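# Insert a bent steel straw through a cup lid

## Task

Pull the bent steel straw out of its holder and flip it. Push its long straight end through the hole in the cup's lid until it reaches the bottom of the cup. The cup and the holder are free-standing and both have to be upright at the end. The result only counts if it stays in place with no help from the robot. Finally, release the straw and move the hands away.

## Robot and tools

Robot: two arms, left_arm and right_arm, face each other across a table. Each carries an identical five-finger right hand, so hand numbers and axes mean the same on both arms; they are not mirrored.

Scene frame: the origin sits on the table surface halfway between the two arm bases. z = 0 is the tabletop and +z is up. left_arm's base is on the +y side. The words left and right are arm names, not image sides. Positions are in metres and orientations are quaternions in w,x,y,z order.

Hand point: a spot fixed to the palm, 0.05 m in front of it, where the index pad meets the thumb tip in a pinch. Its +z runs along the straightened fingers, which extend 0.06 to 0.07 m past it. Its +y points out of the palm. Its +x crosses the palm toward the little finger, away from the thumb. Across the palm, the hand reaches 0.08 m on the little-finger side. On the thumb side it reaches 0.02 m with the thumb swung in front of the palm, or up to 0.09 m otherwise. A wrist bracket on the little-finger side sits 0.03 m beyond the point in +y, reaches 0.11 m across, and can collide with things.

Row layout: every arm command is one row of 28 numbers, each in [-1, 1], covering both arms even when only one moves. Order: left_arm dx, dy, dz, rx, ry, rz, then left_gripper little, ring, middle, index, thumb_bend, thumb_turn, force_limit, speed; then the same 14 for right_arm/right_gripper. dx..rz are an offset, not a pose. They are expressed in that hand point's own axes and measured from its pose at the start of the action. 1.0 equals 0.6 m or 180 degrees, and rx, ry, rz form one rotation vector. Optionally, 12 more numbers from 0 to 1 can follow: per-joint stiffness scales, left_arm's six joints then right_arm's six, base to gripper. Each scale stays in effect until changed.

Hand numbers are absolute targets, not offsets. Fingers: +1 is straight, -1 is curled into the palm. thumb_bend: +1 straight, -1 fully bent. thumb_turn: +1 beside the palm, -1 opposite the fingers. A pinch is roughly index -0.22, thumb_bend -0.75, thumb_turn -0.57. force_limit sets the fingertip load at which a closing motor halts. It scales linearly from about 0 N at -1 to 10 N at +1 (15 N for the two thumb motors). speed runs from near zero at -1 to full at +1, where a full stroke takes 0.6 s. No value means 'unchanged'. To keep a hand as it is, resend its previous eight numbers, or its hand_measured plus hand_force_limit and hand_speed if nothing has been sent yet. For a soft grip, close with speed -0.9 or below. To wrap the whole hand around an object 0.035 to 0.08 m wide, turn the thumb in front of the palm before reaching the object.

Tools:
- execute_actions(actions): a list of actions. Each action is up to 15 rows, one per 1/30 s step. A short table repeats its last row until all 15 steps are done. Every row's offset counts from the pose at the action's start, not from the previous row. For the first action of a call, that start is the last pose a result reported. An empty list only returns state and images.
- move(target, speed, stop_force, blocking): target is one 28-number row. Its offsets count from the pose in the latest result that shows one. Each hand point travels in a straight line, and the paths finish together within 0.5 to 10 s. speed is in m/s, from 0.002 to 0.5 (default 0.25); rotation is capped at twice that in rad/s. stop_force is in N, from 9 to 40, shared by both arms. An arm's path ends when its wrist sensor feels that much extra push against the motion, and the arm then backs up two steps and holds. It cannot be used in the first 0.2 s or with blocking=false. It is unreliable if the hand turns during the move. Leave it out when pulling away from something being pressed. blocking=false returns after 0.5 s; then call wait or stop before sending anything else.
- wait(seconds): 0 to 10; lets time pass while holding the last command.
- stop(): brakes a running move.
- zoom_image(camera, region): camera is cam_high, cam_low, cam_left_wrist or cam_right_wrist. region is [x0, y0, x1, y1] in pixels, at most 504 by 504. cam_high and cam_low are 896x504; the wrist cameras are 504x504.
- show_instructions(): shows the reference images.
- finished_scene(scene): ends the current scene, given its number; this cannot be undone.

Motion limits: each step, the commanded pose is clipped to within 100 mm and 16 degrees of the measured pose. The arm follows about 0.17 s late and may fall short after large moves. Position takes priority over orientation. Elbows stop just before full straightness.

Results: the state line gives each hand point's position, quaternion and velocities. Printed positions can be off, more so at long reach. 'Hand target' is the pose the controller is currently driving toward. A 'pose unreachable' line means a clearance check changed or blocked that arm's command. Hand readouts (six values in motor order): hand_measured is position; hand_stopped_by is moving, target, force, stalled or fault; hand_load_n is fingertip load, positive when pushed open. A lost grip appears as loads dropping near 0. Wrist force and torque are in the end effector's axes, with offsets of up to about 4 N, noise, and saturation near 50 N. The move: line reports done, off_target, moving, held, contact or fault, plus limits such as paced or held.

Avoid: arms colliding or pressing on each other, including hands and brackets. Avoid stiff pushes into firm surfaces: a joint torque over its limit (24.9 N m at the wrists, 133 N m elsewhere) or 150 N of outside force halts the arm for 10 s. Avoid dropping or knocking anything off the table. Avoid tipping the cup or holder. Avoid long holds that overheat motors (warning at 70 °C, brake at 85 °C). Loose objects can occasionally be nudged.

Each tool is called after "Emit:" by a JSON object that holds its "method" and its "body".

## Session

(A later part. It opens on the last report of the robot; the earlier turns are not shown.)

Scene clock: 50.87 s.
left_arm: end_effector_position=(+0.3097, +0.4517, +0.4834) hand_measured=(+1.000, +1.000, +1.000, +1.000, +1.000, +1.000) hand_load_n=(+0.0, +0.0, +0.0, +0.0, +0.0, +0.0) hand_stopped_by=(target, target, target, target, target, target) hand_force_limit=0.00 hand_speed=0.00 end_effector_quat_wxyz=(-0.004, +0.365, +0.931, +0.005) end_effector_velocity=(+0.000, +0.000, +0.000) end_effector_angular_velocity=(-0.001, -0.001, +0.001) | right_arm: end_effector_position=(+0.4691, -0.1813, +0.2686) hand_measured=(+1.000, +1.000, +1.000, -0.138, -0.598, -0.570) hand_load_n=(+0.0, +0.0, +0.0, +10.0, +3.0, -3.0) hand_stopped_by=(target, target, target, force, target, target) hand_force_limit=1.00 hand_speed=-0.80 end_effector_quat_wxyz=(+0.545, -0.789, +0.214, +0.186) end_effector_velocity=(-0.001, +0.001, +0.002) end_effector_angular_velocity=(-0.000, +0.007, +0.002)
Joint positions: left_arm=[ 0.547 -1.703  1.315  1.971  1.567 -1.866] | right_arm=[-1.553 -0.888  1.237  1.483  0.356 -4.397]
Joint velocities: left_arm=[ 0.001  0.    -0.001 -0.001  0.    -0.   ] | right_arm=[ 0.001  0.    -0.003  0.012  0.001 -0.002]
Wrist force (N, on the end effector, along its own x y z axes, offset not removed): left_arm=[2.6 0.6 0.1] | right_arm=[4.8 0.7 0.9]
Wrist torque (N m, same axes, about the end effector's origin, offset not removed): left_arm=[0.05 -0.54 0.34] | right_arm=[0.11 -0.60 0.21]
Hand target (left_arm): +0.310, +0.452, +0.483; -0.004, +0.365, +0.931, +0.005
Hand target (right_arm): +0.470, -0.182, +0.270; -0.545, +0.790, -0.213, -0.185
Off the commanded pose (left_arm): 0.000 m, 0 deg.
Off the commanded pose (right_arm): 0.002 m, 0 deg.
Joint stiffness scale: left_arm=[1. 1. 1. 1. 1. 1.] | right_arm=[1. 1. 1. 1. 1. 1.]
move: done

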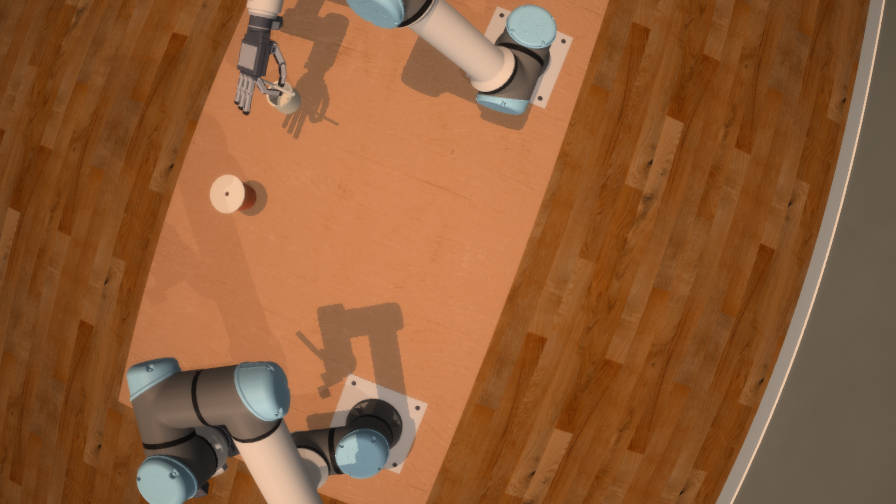

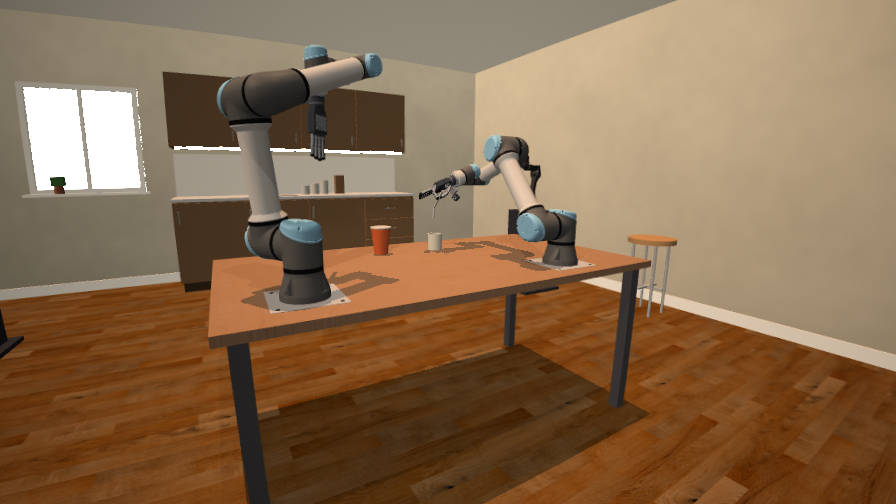

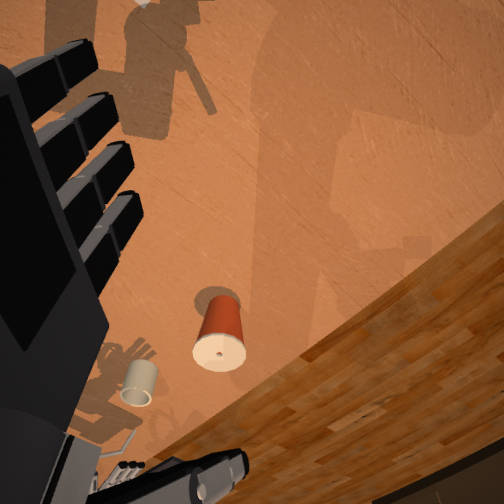

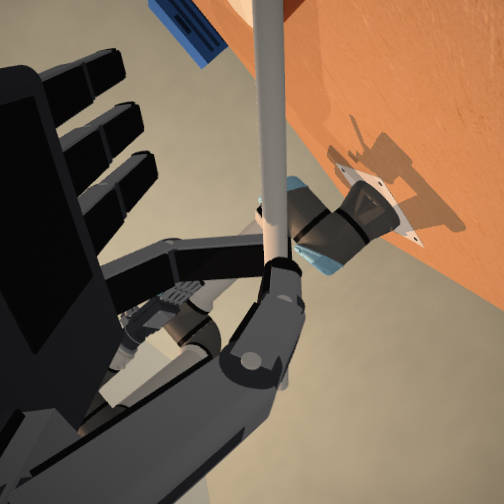

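Emit:
{"method": "move", "body": {"target": [0,0,0,0,0,0,1,1,1,1,1,1,0,0,0.06,-0.2,0.405,-0.058,0.362,-0.574,1,1,1,-0.4,-0.6,-0.57,1,-0.8], "speed": 0.18}}

Emit:
{"method": "zoom_image", "body": {"camera": "cam_high", "region": [160,120,280,240]}}

Emit:
{"method": "zoom_image", "body": {"camera": "cam_low", "region": [330,140,450,260]}}

Scene clock: 66.90 s.
left_arm: end_effector_position=(+0.3097, +0.4517, +0.4834) hand_measured=(+1.000, +1.000, +1.000, +1.000, +1.000, +1.000) hand_load_n=(+0.0, +0.0, +0.0, +0.0, +0.0, +0.0) hand_stopped_by=(target, target, target, target, target, target) hand_force_limit=0.00 hand_speed=0.00 end_effector_quat_wxyz=(-0.004, +0.365, +0.931, +0.005) end_effector_velocity=(+0.000, -0.000, -0.000) end_effector_angular_velocity=(-0.001, +0.000, -0.001) | right_arm: end_effector_position=(+0.5504, +0.0795, +0.2645) hand_measured=(+1.000, +1.000, +1.000, -0.138, -0.598, -0.570) hand_load_n=(+0.0, +0.0, +0.0, +10.0, +3.0, -2.5) hand_stopped_by=(target, target, target, force, target, target) hand_force_limit=1.00 hand_speed=-0.80 end_effector_quat_wxyz=(-0.242, +0.664, +0.239, +0.666) end_effector_velocity=(+0.000, +0.003, +0.003) end_effector_angular_velocity=(-0.000, -0.017, +0.000)
Joint positions: left_arm=[ 0.547 -1.703  1.315  1.971  1.567 -1.866] | right_arm=[-0.769 -1.082  1.456 -0.378  1.629 -4.709]
Joint velocities: left_arm=[ 0.    -0.     0.    -0.001  0.     0.001] | right_arm=[ 0.004  0.003 -0.    -0.016  0.003 -0.012]
Wrist force (N, on the end effector, along its own x y z axes, offset not removed): left_arm=[0.0 -1.2 0.7] | right_arm=[2.0 -1.2 1.6]
Wrist torque (N m, same axes, about the end effector's origin, offset not removed): left_arm=[-0.19 -0.13 -0.05] | right_arm=[-0.13 -0.37 0.17]
Hand target (left_arm): +0.310, +0.452, +0.483; -0.004, +0.365, +0.931, +0.005
Hand target (right_arm): +0.549, +0.080, +0.262; -0.241, +0.665, +0.241, +0.665
Off the commanded pose (left_arm): 0.000 m, 0 deg.
Off the commanded pose (right_arm): 0.003 m, 0 deg.
Joint stiffness scale: left_arm=[1. 1. 1. 1. 1. 1.] | right_arm=[1. 1. 1. 1. 1. 1.]
move: done

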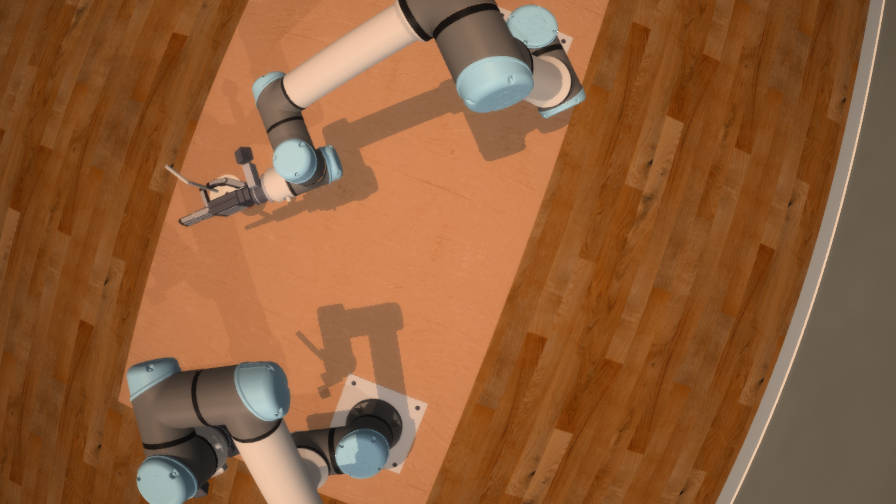

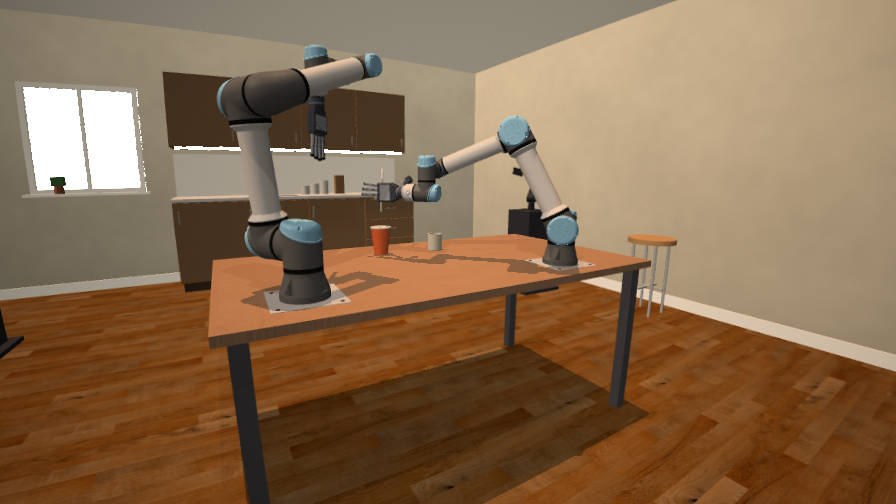

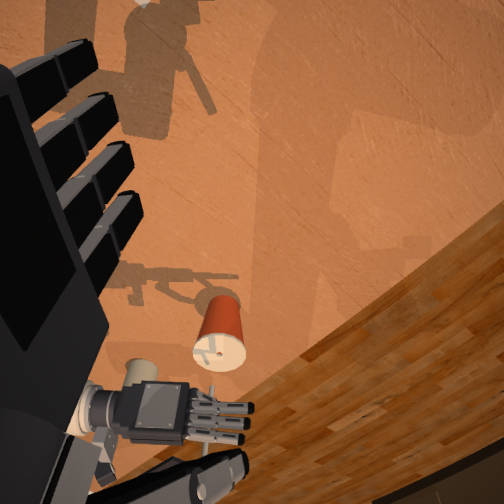

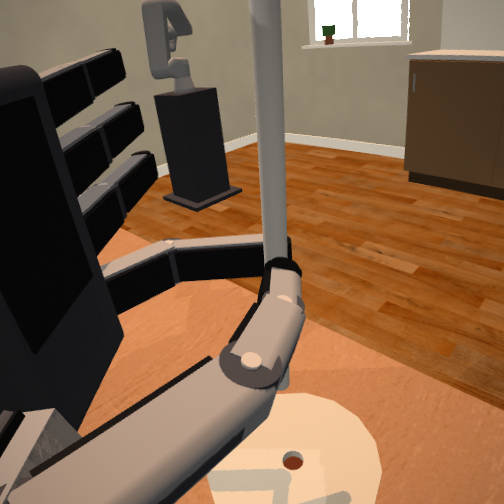

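Region (160, 120, 280, 240) of cam_high's 896x504 image, scaled by 4.200, with more detail than that image has.

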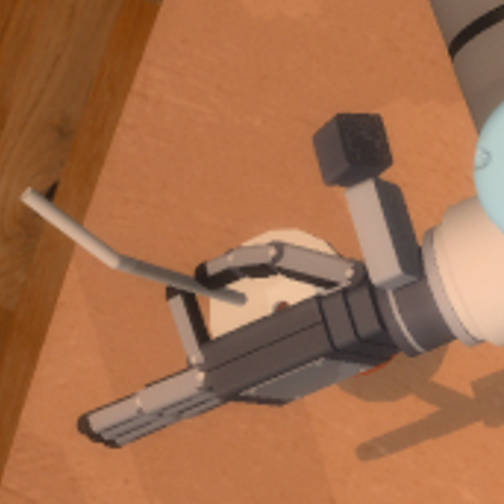

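Region (330, 140, 450, 260) of cam_low's 896x504 image, scaled by 4.200, with more detail than that image has.

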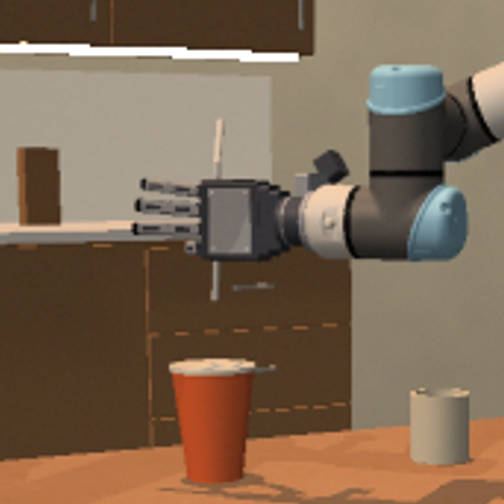

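Emit:
{"method": "move", "body": {"target": [0,0,0,0,0,0,1,1,1,1,1,1,0,0,-0.09,0,0,0,0.035,0,1,1,1,-0.4,-0.6,-0.57,1,-0.8], "speed": 0.05}}

Emit:
{"method": "zoom_image", "body": {"camera": "cam_high", "region": [170,150,250,230]}}

Emit:
{"method": "zoom_image", "body": {"camera": "cam_low", "region": [340,170,430,260]}}

Scene clock: 72.60 s.
left_arm: end_effector_position=(+0.3097, +0.4517, +0.4834) hand_measured=(+1.000, +1.000, +1.000, +1.000, +1.000, +1.000) hand_load_n=(+0.0, +0.0, +0.0, +0.0, +0.0, +0.0) hand_stopped_by=(target, target, target, target, target, target) hand_force_limit=0.00 hand_speed=0.00 end_effector_quat_wxyz=(-0.004, +0.365, +0.931, +0.005) end_effector_velocity=(-0.000, +0.000, +0.000) end_effector_angular_velocity=(-0.000, -0.000, +0.002) | right_arm: end_effector_position=(+0.5511, +0.0800, +0.2132) hand_measured=(+1.000, +1.000, +1.000, -0.138, -0.598, -0.570) hand_load_n=(+0.0, +0.0, +0.0, +10.0, +3.0, -2.5) hand_stopped_by=(target, target, target, force, target, target) hand_force_limit=1.00 hand_speed=-0.80 end_effector_quat_wxyz=(-0.255, +0.626, +0.225, +0.701) end_effector_velocity=(+0.002, +0.001, +0.005) end_effector_angular_velocity=(+0.018, -0.019, -0.001)
Joint positions: left_arm=[ 0.547 -1.703  1.315  1.971  1.567 -1.866] | right_arm=[-0.769 -1.022  1.589 -0.681  1.629 -4.715]
Joint velocities: left_arm=[ 0.001 -0.    -0.001  0.001  0.    -0.001] | right_arm=[-0.001  0.001  0.004 -0.031 -0.     0.   ]
Wrist force (N, on the end effector, along its own x y z axes, offset not removed): left_arm=[0.8 0.2 0.6] | right_arm=[1.9 -0.9 0.2]
Wrist torque (N m, same axes, about the end effector's origin, offset not removed): left_arm=[0.03 -0.22 0.17] | right_arm=[-0.10 -0.24 0.20]
Hand target (left_arm): +0.310, +0.452, +0.483; -0.004, +0.365, +0.931, +0.005
Hand target (right_arm): +0.550, +0.080, +0.210; -0.255, +0.627, +0.226, +0.701
Off the commanded pose (left_arm): 0.000 m, 0 deg.
Off the commanded pose (right_arm): 0.003 m, 0 deg.
Joint stiffness scale: left_arm=[1. 1. 1. 1. 1. 1.] | right_arm=[1. 1. 1. 1. 1. 1.]
move: done

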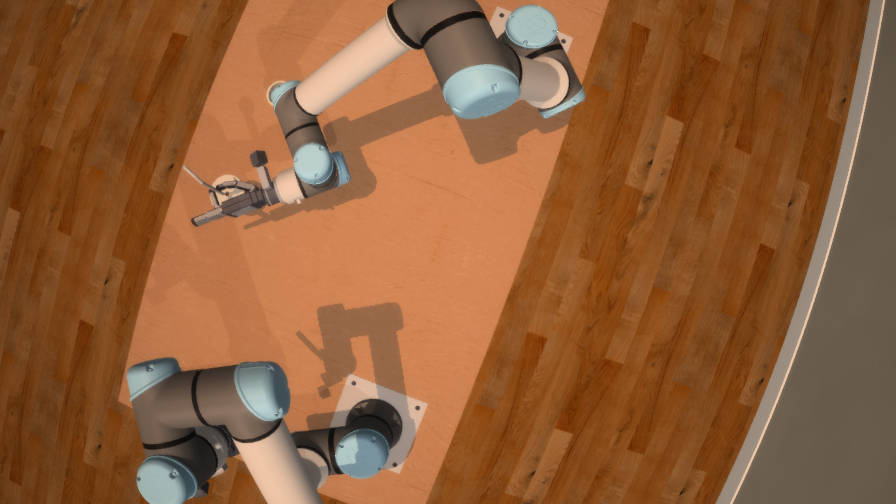

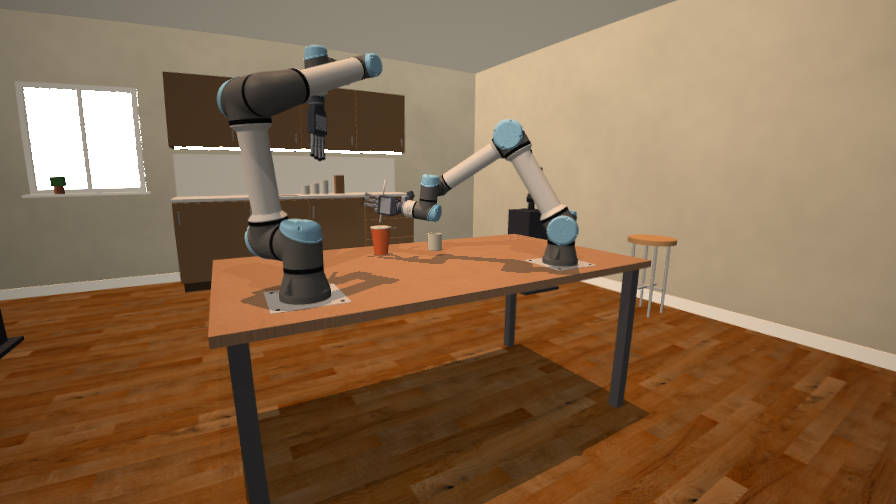

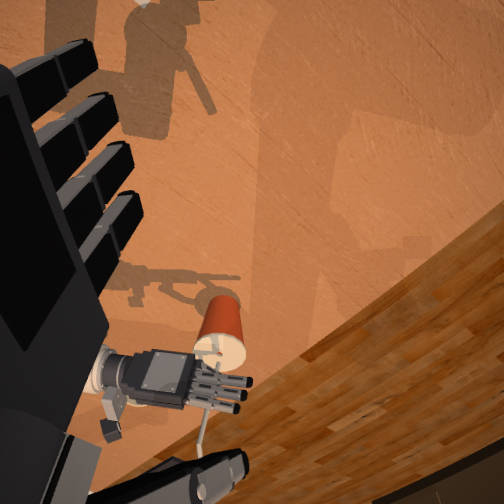

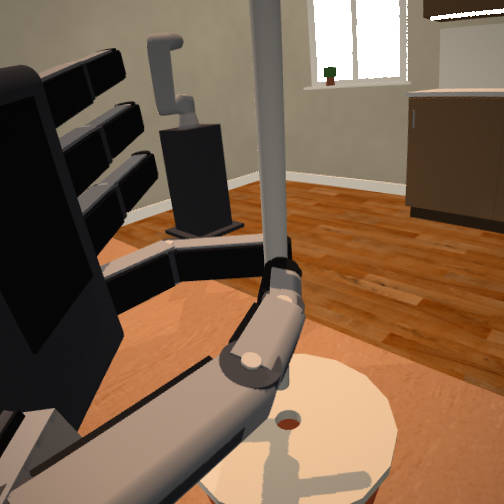

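Region (170, 150, 250, 230) of cam_high's 896x504 image, scaled by 6.300, with more detail than that image has.

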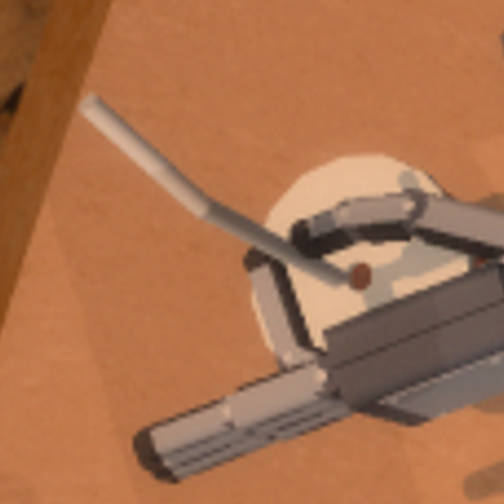

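Region (340, 170, 430, 260) of cam_low's 896x504 image, scaled by 5.600, with more detail than that image has.

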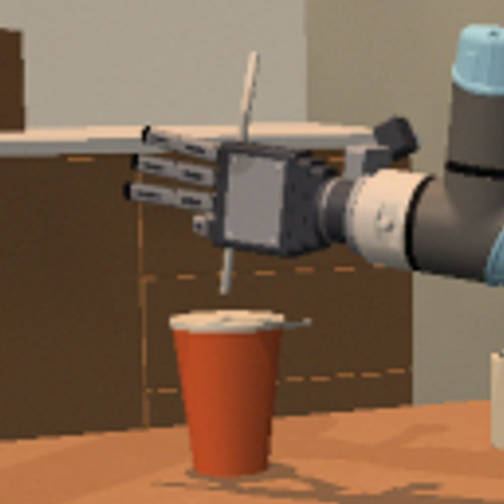

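Emit:
{"method": "move", "body": {"target": [0,0,0,0,0,0,1,1,1,1,1,1,0,0,-0.025,0,0.003,0,0,-0.033,1,1,1,-0.4,-0.6,-0.57,1,-0.8], "speed": 0.03}}

Emit:
{"method": "zoom_image", "body": {"camera": "cam_high", "region": [170,150,250,230]}}

Emit:
{"method": "zoom_image", "body": {"camera": "cam_low", "region": [340,170,430,260]}}

Scene clock: 80.43 s.
left_arm: end_effector_position=(+0.3097, +0.4517, +0.4834) hand_measured=(+1.000, +1.000, +1.000, +1.000, +1.000, +1.000) hand_load_n=(+0.0, +0.0, +0.0, +0.0, +0.0, +0.0) hand_stopped_by=(target, target, target, target, target, target) hand_force_limit=0.00 hand_speed=0.00 end_effector_quat_wxyz=(-0.004, +0.365, +0.931, +0.005) end_effector_velocity=(+0.000, -0.000, +0.000) end_effector_angular_velocity=(-0.001, -0.001, -0.001) | right_arm: end_effector_position=(+0.5547, +0.0814, +0.2000) hand_measured=(+1.000, +1.000, +1.000, -0.138, -0.598, -0.570) hand_load_n=(+0.0, +0.0, +0.0, +10.0, +3.0, -2.5) hand_stopped_by=(target, target, target, force, target, target) hand_force_limit=1.00 hand_speed=-0.80 end_effector_quat_wxyz=(-0.220, +0.614, +0.256, +0.713) end_effector_velocity=(+0.000, +0.000, -0.002) end_effector_angular_velocity=(-0.017, -0.014, -0.003)
Joint positions: left_arm=[ 0.547 -1.703  1.315  1.971  1.567 -1.866] | right_arm=[-0.766 -0.987  1.589 -0.717  1.633 -4.815]
Joint velocities: left_arm=[ 0.     0.    -0.001 -0.001  0.     0.001] | right_arm=[ 0.001  0.006  0.    -0.006  0.001 -0.023]
Wrist force (N, on the end effector, along its own x y z axes, offset not removed): left_arm=[-0.4 -0.6 -2.5] | right_arm=[-2.2 -0.3 -2.9]
Wrist torque (N m, same axes, about the end effector's origin, offset not removed): left_arm=[0.14 -0.03 0.05] | right_arm=[0.18 0.06 -0.17]
Hand target (left_arm): +0.310, +0.452, +0.483; -0.004, +0.365, +0.931, +0.005
Hand target (right_arm): +0.554, +0.082, +0.198; -0.219, +0.614, +0.257, +0.713
Off the commanded pose (left_arm): 0.000 m, 0 deg.
Off the commanded pose (right_arm): 0.002 m, 0 deg.
Joint stiffness scale: left_arm=[1. 1. 1. 1. 1. 1.] | right_arm=[1. 1. 1. 1. 1. 1.]
move: done

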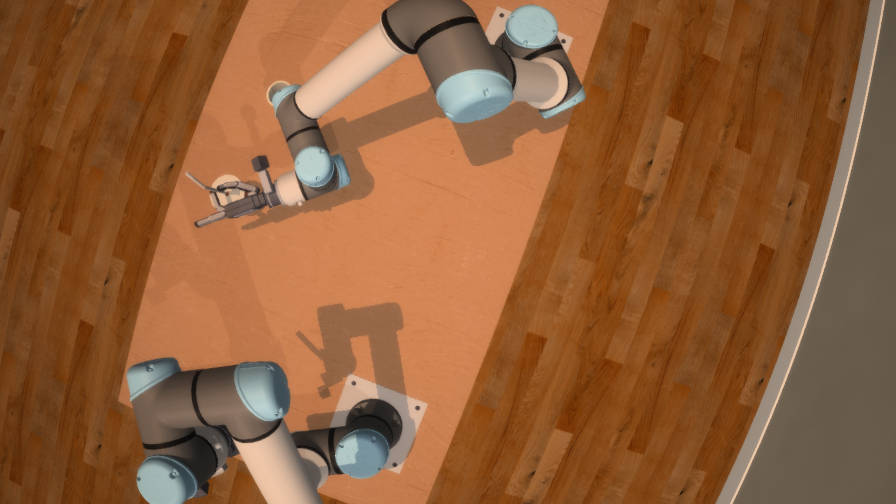

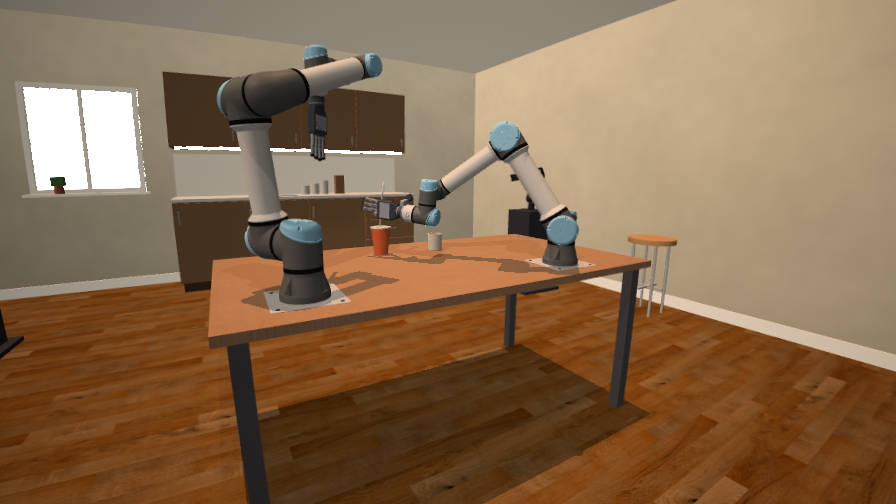

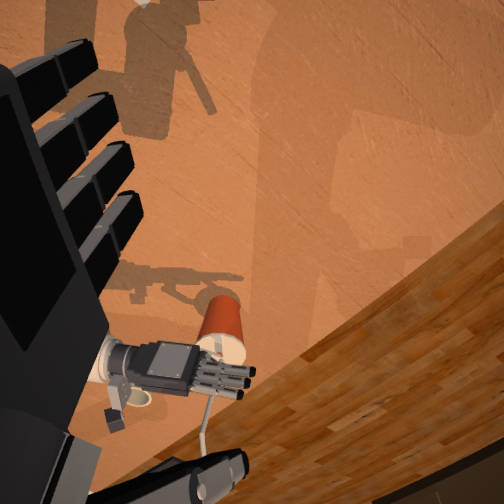

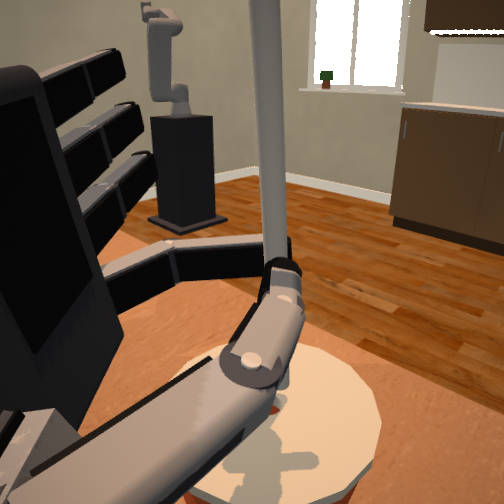

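Region (170, 150, 250, 230) of cam_high's 896x504 image, scaled by 6.300, with more detail than that image has.

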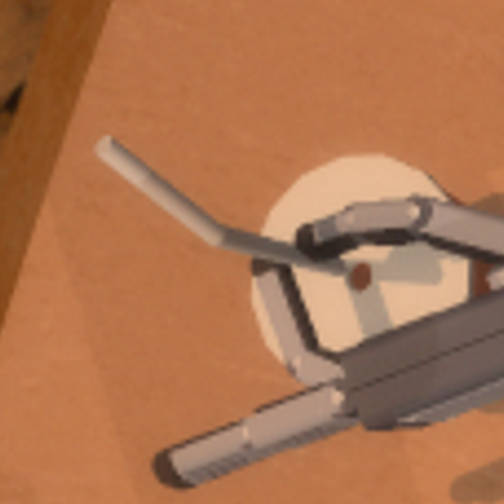

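Region (340, 170, 430, 260) of cam_low's 896x504 image, scaled by 5.600, with more detail than that image has.

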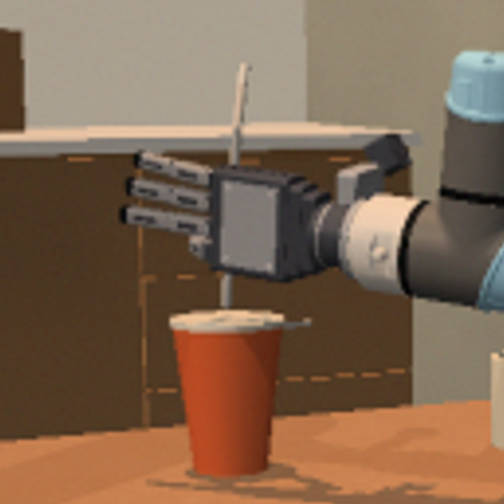

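Emit:
{"method": "move", "body": {"target": [0,0,0,0,0,0,1,1,1,1,1,1,0,0,-0.016,-0.006,-0.003,0,0,0,1,1,1,-0.4,-0.6,-0.57,1,-0.8], "speed": 0.01}}

Emit:
{"method": "zoom_image", "body": {"camera": "cam_high", "region": [200,170,250,220]}}

Emit:
{"method": "zoom_image", "body": {"camera": "cam_low", "region": [355,200,405,250]}}

Scene clock: 85.77 s.
left_arm: end_effector_position=(+0.3097, +0.4517, +0.4834) hand_measured=(+1.000, +1.000, +1.000, +1.000, +1.000, +1.000) hand_load_n=(+0.0, +0.0, +0.0, +0.0, +0.0, +0.0) hand_stopped_by=(target, target, target, target, target, target) hand_force_limit=0.00 hand_speed=0.00 end_effector_quat_wxyz=(-0.004, +0.365, +0.931, +0.005) end_effector_velocity=(-0.000, -0.000, +0.000) end_effector_angular_velocity=(-0.001, -0.001, +0.000) | right_arm: end_effector_position=(+0.5541, +0.0827, +0.1932) hand_measured=(+1.000, +1.000, +1.000, -0.138, -0.598, -0.570) hand_load_n=(+0.0, +0.0, +0.0, +10.0, +3.0, -2.5) hand_stopped_by=(target, target, target, force, target, target) hand_force_limit=1.00 hand_speed=-0.80 end_effector_quat_wxyz=(-0.220, +0.613, +0.255, +0.715) end_effector_velocity=(-0.000, +0.000, -0.002) end_effector_angular_velocity=(+0.003, -0.001, +0.000)
Joint positions: left_arm=[ 0.547 -1.703  1.315  1.971  1.567 -1.866] | right_arm=[-0.764 -0.976  1.593 -0.736  1.636 -4.816]
Joint velocities: left_arm=[-0.001 -0.    -0.001 -0.    -0.    -0.001] | right_arm=[ 0.001  0.004  0.002 -0.008  0.001  0.001]
Wrist force (N, on the end effector, along its own x y z axes, offset not removed): left_arm=[-0.4 0.0 0.0] | right_arm=[4.0 1.9 -0.1]
Wrist torque (N m, same axes, about the end effector's origin, offset not removed): left_arm=[-0.03 0.00 0.06] | right_arm=[0.46 -0.52 0.34]
Hand target (left_arm): +0.310, +0.452, +0.483; -0.004, +0.365, +0.931, +0.005
Hand target (right_arm): +0.552, +0.083, +0.190; -0.220, +0.614, +0.256, +0.713
Off the commanded pose (left_arm): 0.000 m, 0 deg.
Off the commanded pose (right_arm): 0.004 m, 0 deg.
Joint stiffness scale: left_arm=[1. 1. 1. 1. 1. 1.] | right_arm=[1. 1. 1. 1. 1. 1.]
move: off_target (right_arm)

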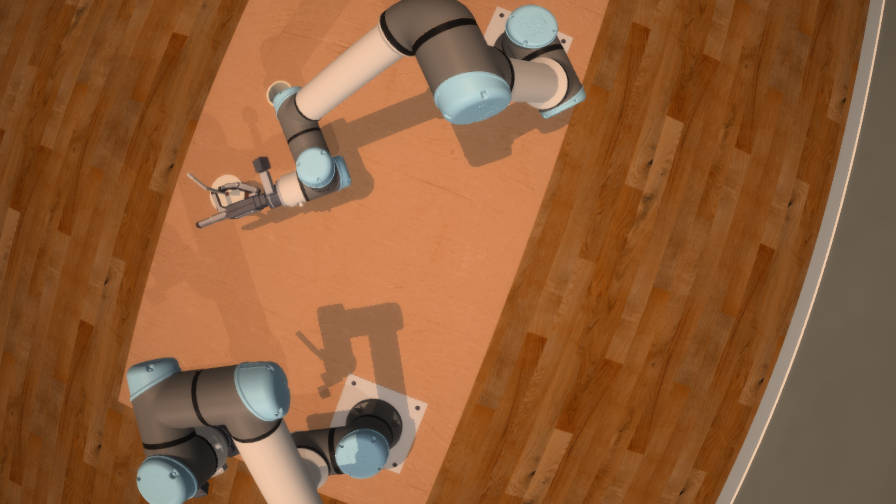

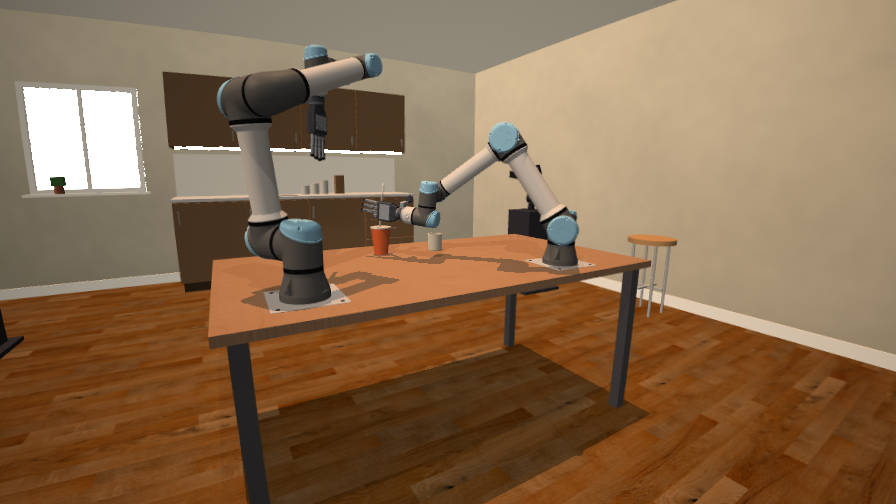

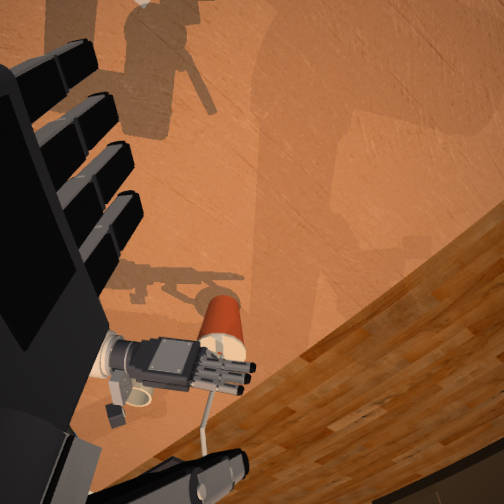

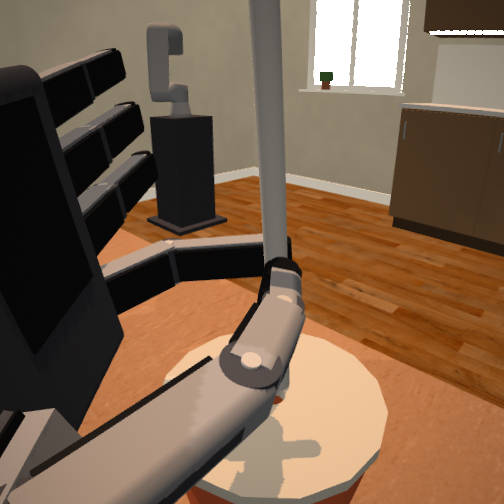

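Region (200, 170, 250, 220) of cam_high's 896x504 image, scaled by 10.080, with more detail than that image has.

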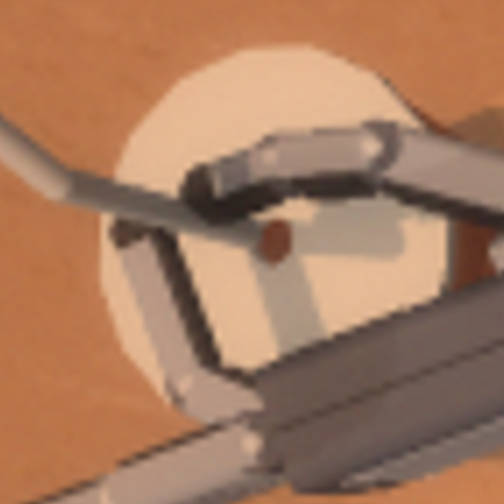

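Region (355, 200, 405, 250) of cam_low's 896x504 image, scaled by 10.080, with more detail than that image has.

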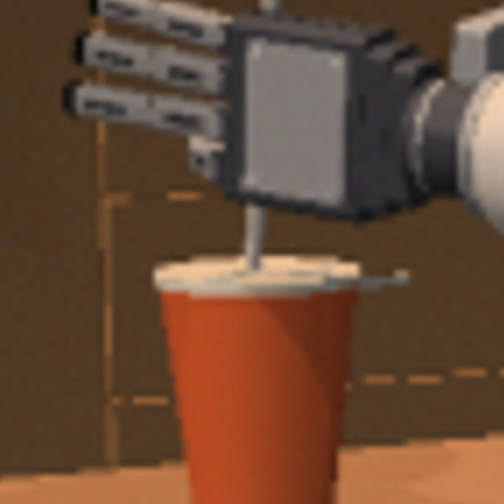

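Emit:
{"method": "move", "body": {"target": [0,0,0,0,0,0,1,1,1,1,1,1,0,0,-0.014,-0.002,-0.004,0,0,0,1,1,1,-0.4,-0.6,-0.57,1,-0.8], "speed": 0.008}}

Emit:
{"method": "zoom_image", "body": {"camera": "cam_high", "region": [200,170,250,220]}}

Emit:
{"method": "zoom_image", "body": {"camera": "cam_low", "region": [355,200,405,250]}}

Scene clock: 91.13 s.
left_arm: end_effector_position=(+0.3097, +0.4517, +0.4834) hand_measured=(+1.000, +1.000, +1.000, +1.000, +1.000, +1.000) hand_load_n=(+0.0, +0.0, +0.0, +0.0, +0.0, +0.0) hand_stopped_by=(target, target, target, target, target, target) hand_force_limit=0.00 hand_speed=0.00 end_effector_quat_wxyz=(-0.004, +0.365, +0.931, +0.005) end_effector_velocity=(+0.000, +0.000, -0.000) end_effector_angular_velocity=(+0.000, +0.000, +0.001) | right_arm: end_effector_position=(+0.5543, +0.0829, +0.1910) hand_measured=(+1.000, +1.000, +1.000, -0.138, -0.598, -0.570) hand_load_n=(+0.0, +0.0, +0.0, +10.0, +2.5, -3.5) hand_stopped_by=(target, target, target, force, target, target) hand_force_limit=1.00 hand_speed=-0.80 end_effector_quat_wxyz=(-0.221, +0.610, +0.253, +0.717) end_effector_velocity=(+0.001, -0.001, -0.000) end_effector_angular_velocity=(+0.005, -0.004, -0.003)
Joint positions: left_arm=[ 0.547 -1.703  1.315  1.971  1.567 -1.866] | right_arm=[-0.763 -0.971  1.598 -0.755  1.636 -4.816]
Joint velocities: left_arm=[0.001 0.    0.    0.    0.    0.   ] | right_arm=[-0.001  0.001  0.003 -0.01   0.001  0.001]
Wrist force (N, on the end effector, along its own x y z axes, offset not removed): left_arm=[-2.7 2.2 -1.2] | right_arm=[6.1 -0.9 -3.6]
Wrist torque (N m, same axes, about the end effector's origin, offset not removed): left_arm=[0.43 0.50 0.01] | right_arm=[0.21 -0.29 0.37]
Hand target (left_arm): +0.310, +0.452, +0.483; -0.004, +0.365, +0.931, +0.005
Hand target (right_arm): +0.553, +0.082, +0.185; -0.220, +0.613, +0.255, +0.715
Off the commanded pose (left_arm): 0.000 m, 0 deg.
Off the commanded pose (right_arm): 0.007 m, 1 deg.
Joint stiffness scale: left_arm=[1. 1. 1. 1. 1. 1.] | right_arm=[1. 1. 1. 1. 1. 1.]
move: off_target (right_arm)

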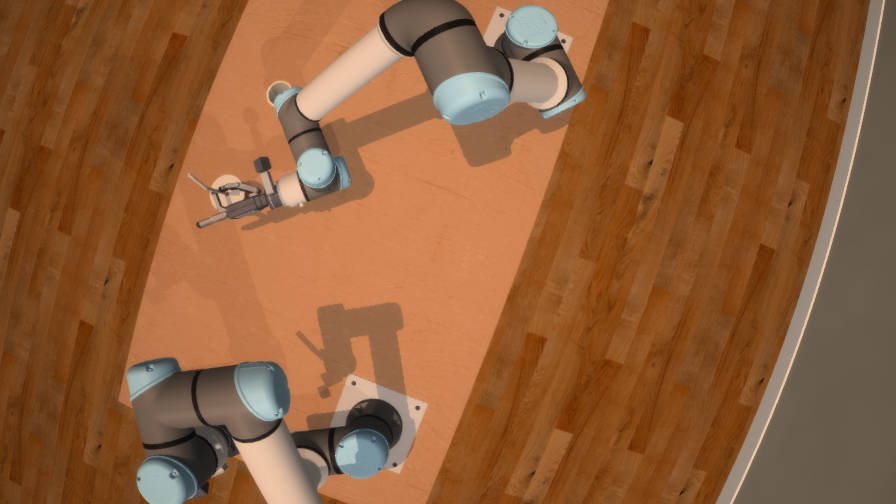

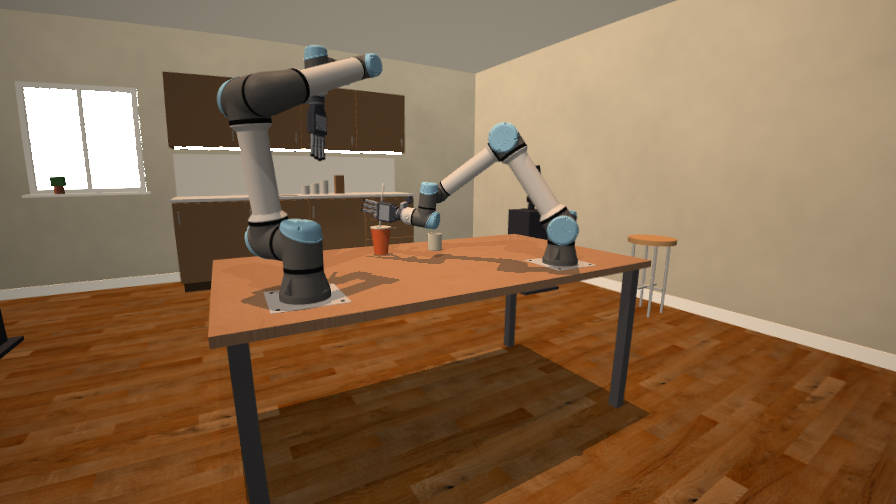

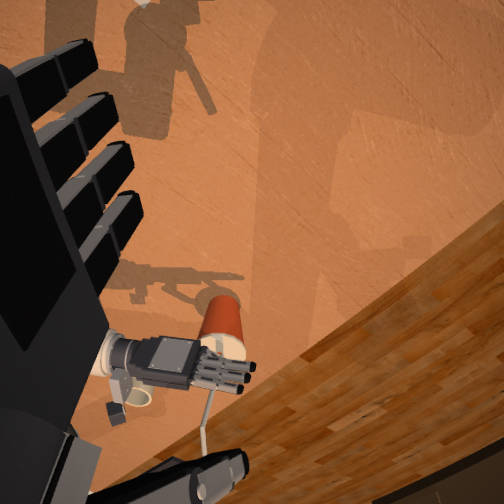

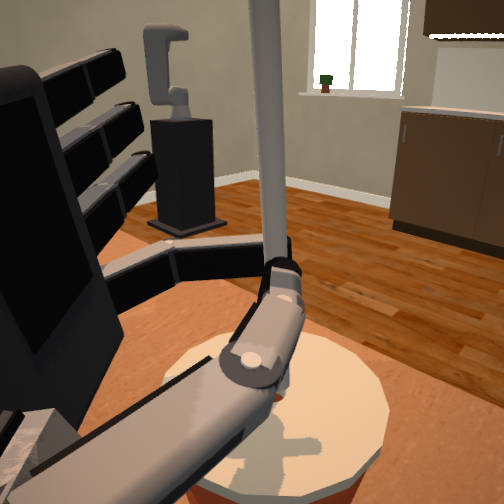

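Region (200, 170, 250, 220) of cam_high's 896x504 image, scaled by 10.080, with more detail than that image has.

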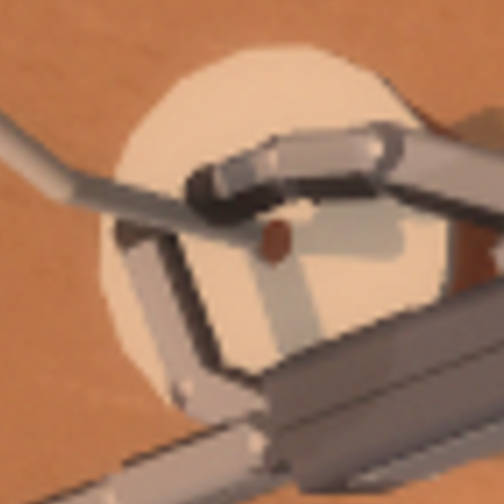

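Region (355, 200, 405, 250) of cam_low's 896x504 image, scaled by 10.080, with more detail than that image has.

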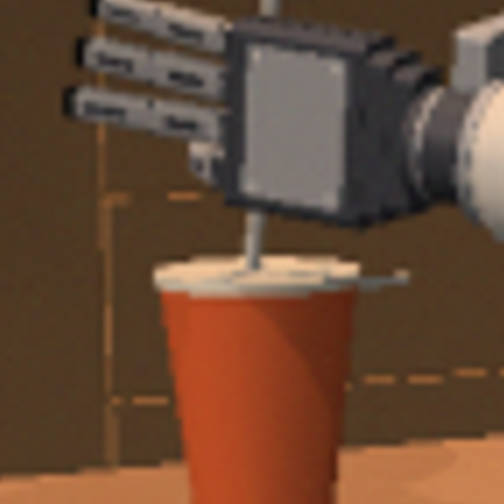

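Emit:
{"method": "move", "body": {"target": [0,0,0,0,0,0,1,1,1,1,1,1,0,0,0.005,-0.007,-0.011,0,0,0,1,1,1,-0.4,-0.6,-0.57,1,-0.8], "speed": 0.008}}

Emit:
{"method": "zoom_image", "body": {"camera": "cam_high", "region": [200,170,250,220]}}

Scene clock: 94.97 s.
left_arm: end_effector_position=(+0.3097, +0.4517, +0.4834) hand_measured=(+1.000, +1.000, +1.000, +1.000, +1.000, +1.000) hand_load_n=(+0.0, +0.0, +0.0, +0.0, +0.0, +0.0) hand_stopped_by=(target, target, target, target, target, target) hand_force_limit=0.00 hand_speed=0.00 end_effector_quat_wxyz=(-0.004, +0.365, +0.931, +0.005) end_effector_velocity=(+0.000, +0.001, +0.000) end_effector_angular_velocity=(+0.000, -0.001, +0.001) | right_arm: end_effector_position=(+0.5481, +0.0820, +0.1926) hand_measured=(+1.000, +1.000, +1.000, -0.138, -0.598, -0.570) hand_load_n=(+0.0, +0.0, +0.0, +10.0, +3.0, -2.5) hand_stopped_by=(target, target, target, force, target, target) hand_force_limit=1.00 hand_speed=-0.80 end_effector_quat_wxyz=(-0.221, +0.610, +0.253, +0.717) end_effector_velocity=(-0.004, +0.000, +0.000) end_effector_angular_velocity=(+0.001, +0.002, +0.002)
Joint positions: left_arm=[ 0.547 -1.703  1.315  1.971  1.567 -1.866] | right_arm=[-0.757 -0.981  1.611 -0.758  1.644 -4.816]
Joint velocities: left_arm=[ 0.001 -0.    -0.    -0.    -0.001  0.001] | right_arm=[ 0.004 -0.004  0.006 -0.     0.003  0.002]
Wrist force (N, on the end effector, along its own x y z axes, offset not removed): left_arm=[-1.1 -0.9 -1.6] | right_arm=[4.7 2.1 -1.1]
Wrist torque (N m, same axes, about the end effector's origin, offset not removed): left_arm=[0.00 0.32 0.04] | right_arm=[0.39 -0.67 0.24]
Hand target (left_arm): +0.310, +0.452, +0.483; -0.004, +0.365, +0.931, +0.005
Hand target (right_arm): +0.546, +0.082, +0.193; -0.221, +0.610, +0.253, +0.717
Off the commanded pose (left_arm): 0.000 m, 0 deg.
Off the commanded pose (right_arm): 0.002 m, 0 deg.
Joint stiffness scale: left_arm=[1. 1. 1. 1. 1. 1.] | right_arm=[1. 1. 1. 1. 1. 1.]
move: done

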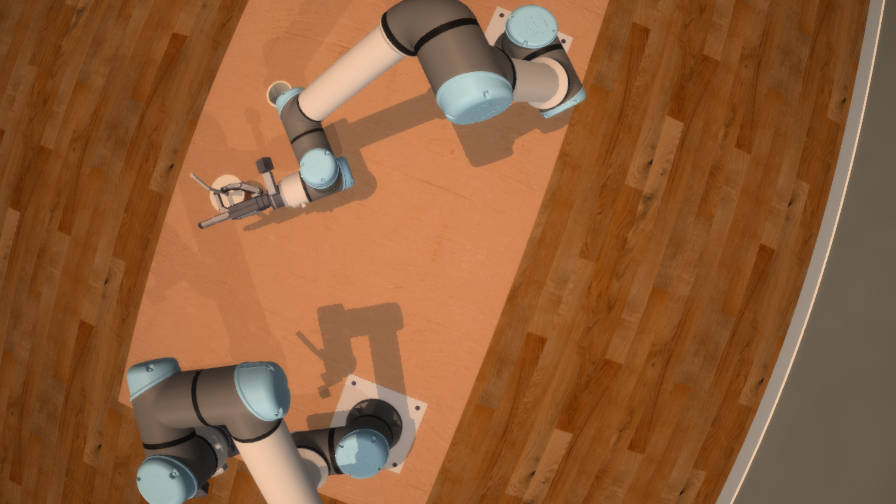

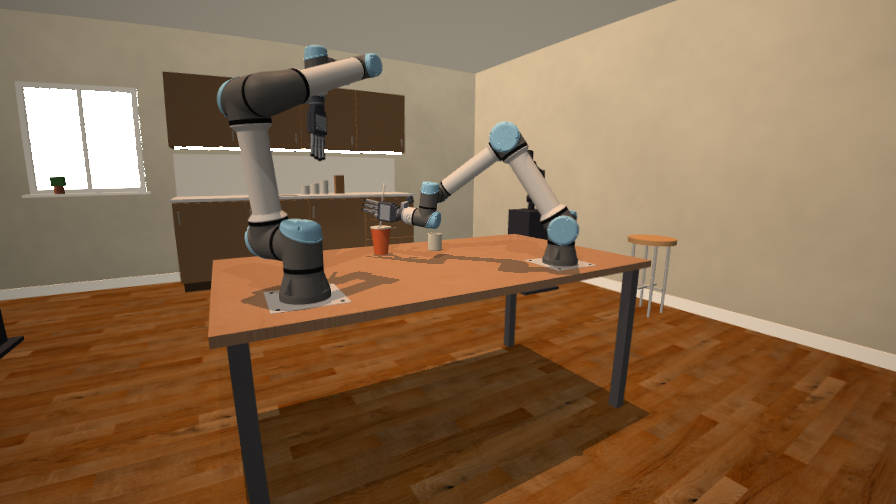

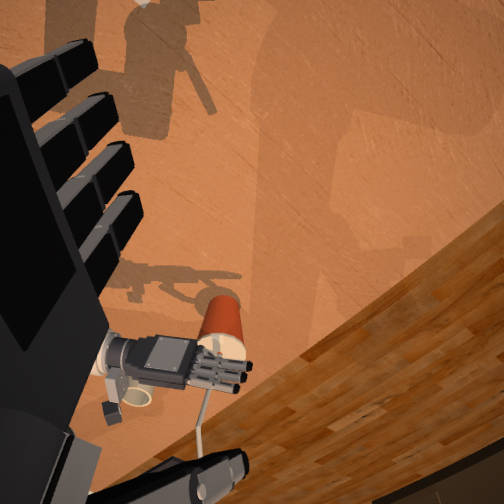

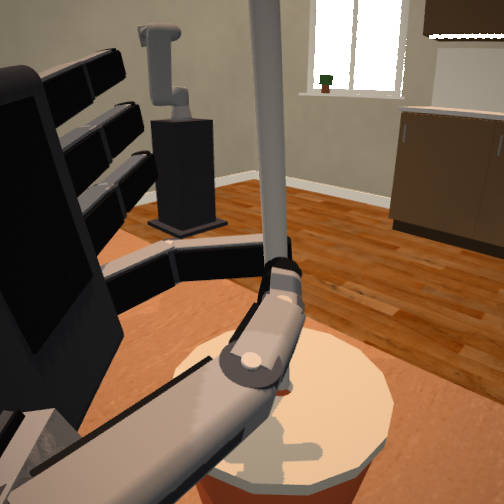

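Region (200, 170, 250, 220) of cam_high's 896x504 image, scaled by 10.080, with more detail than that image has.

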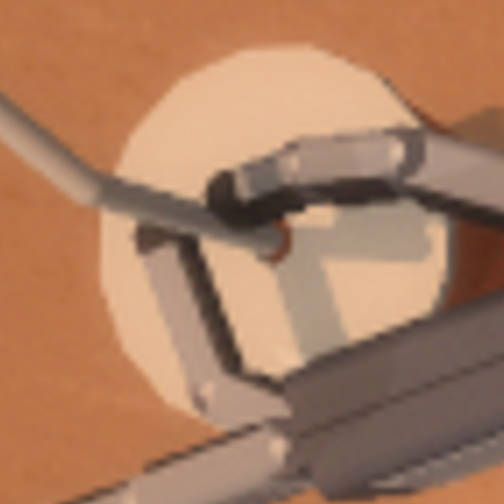

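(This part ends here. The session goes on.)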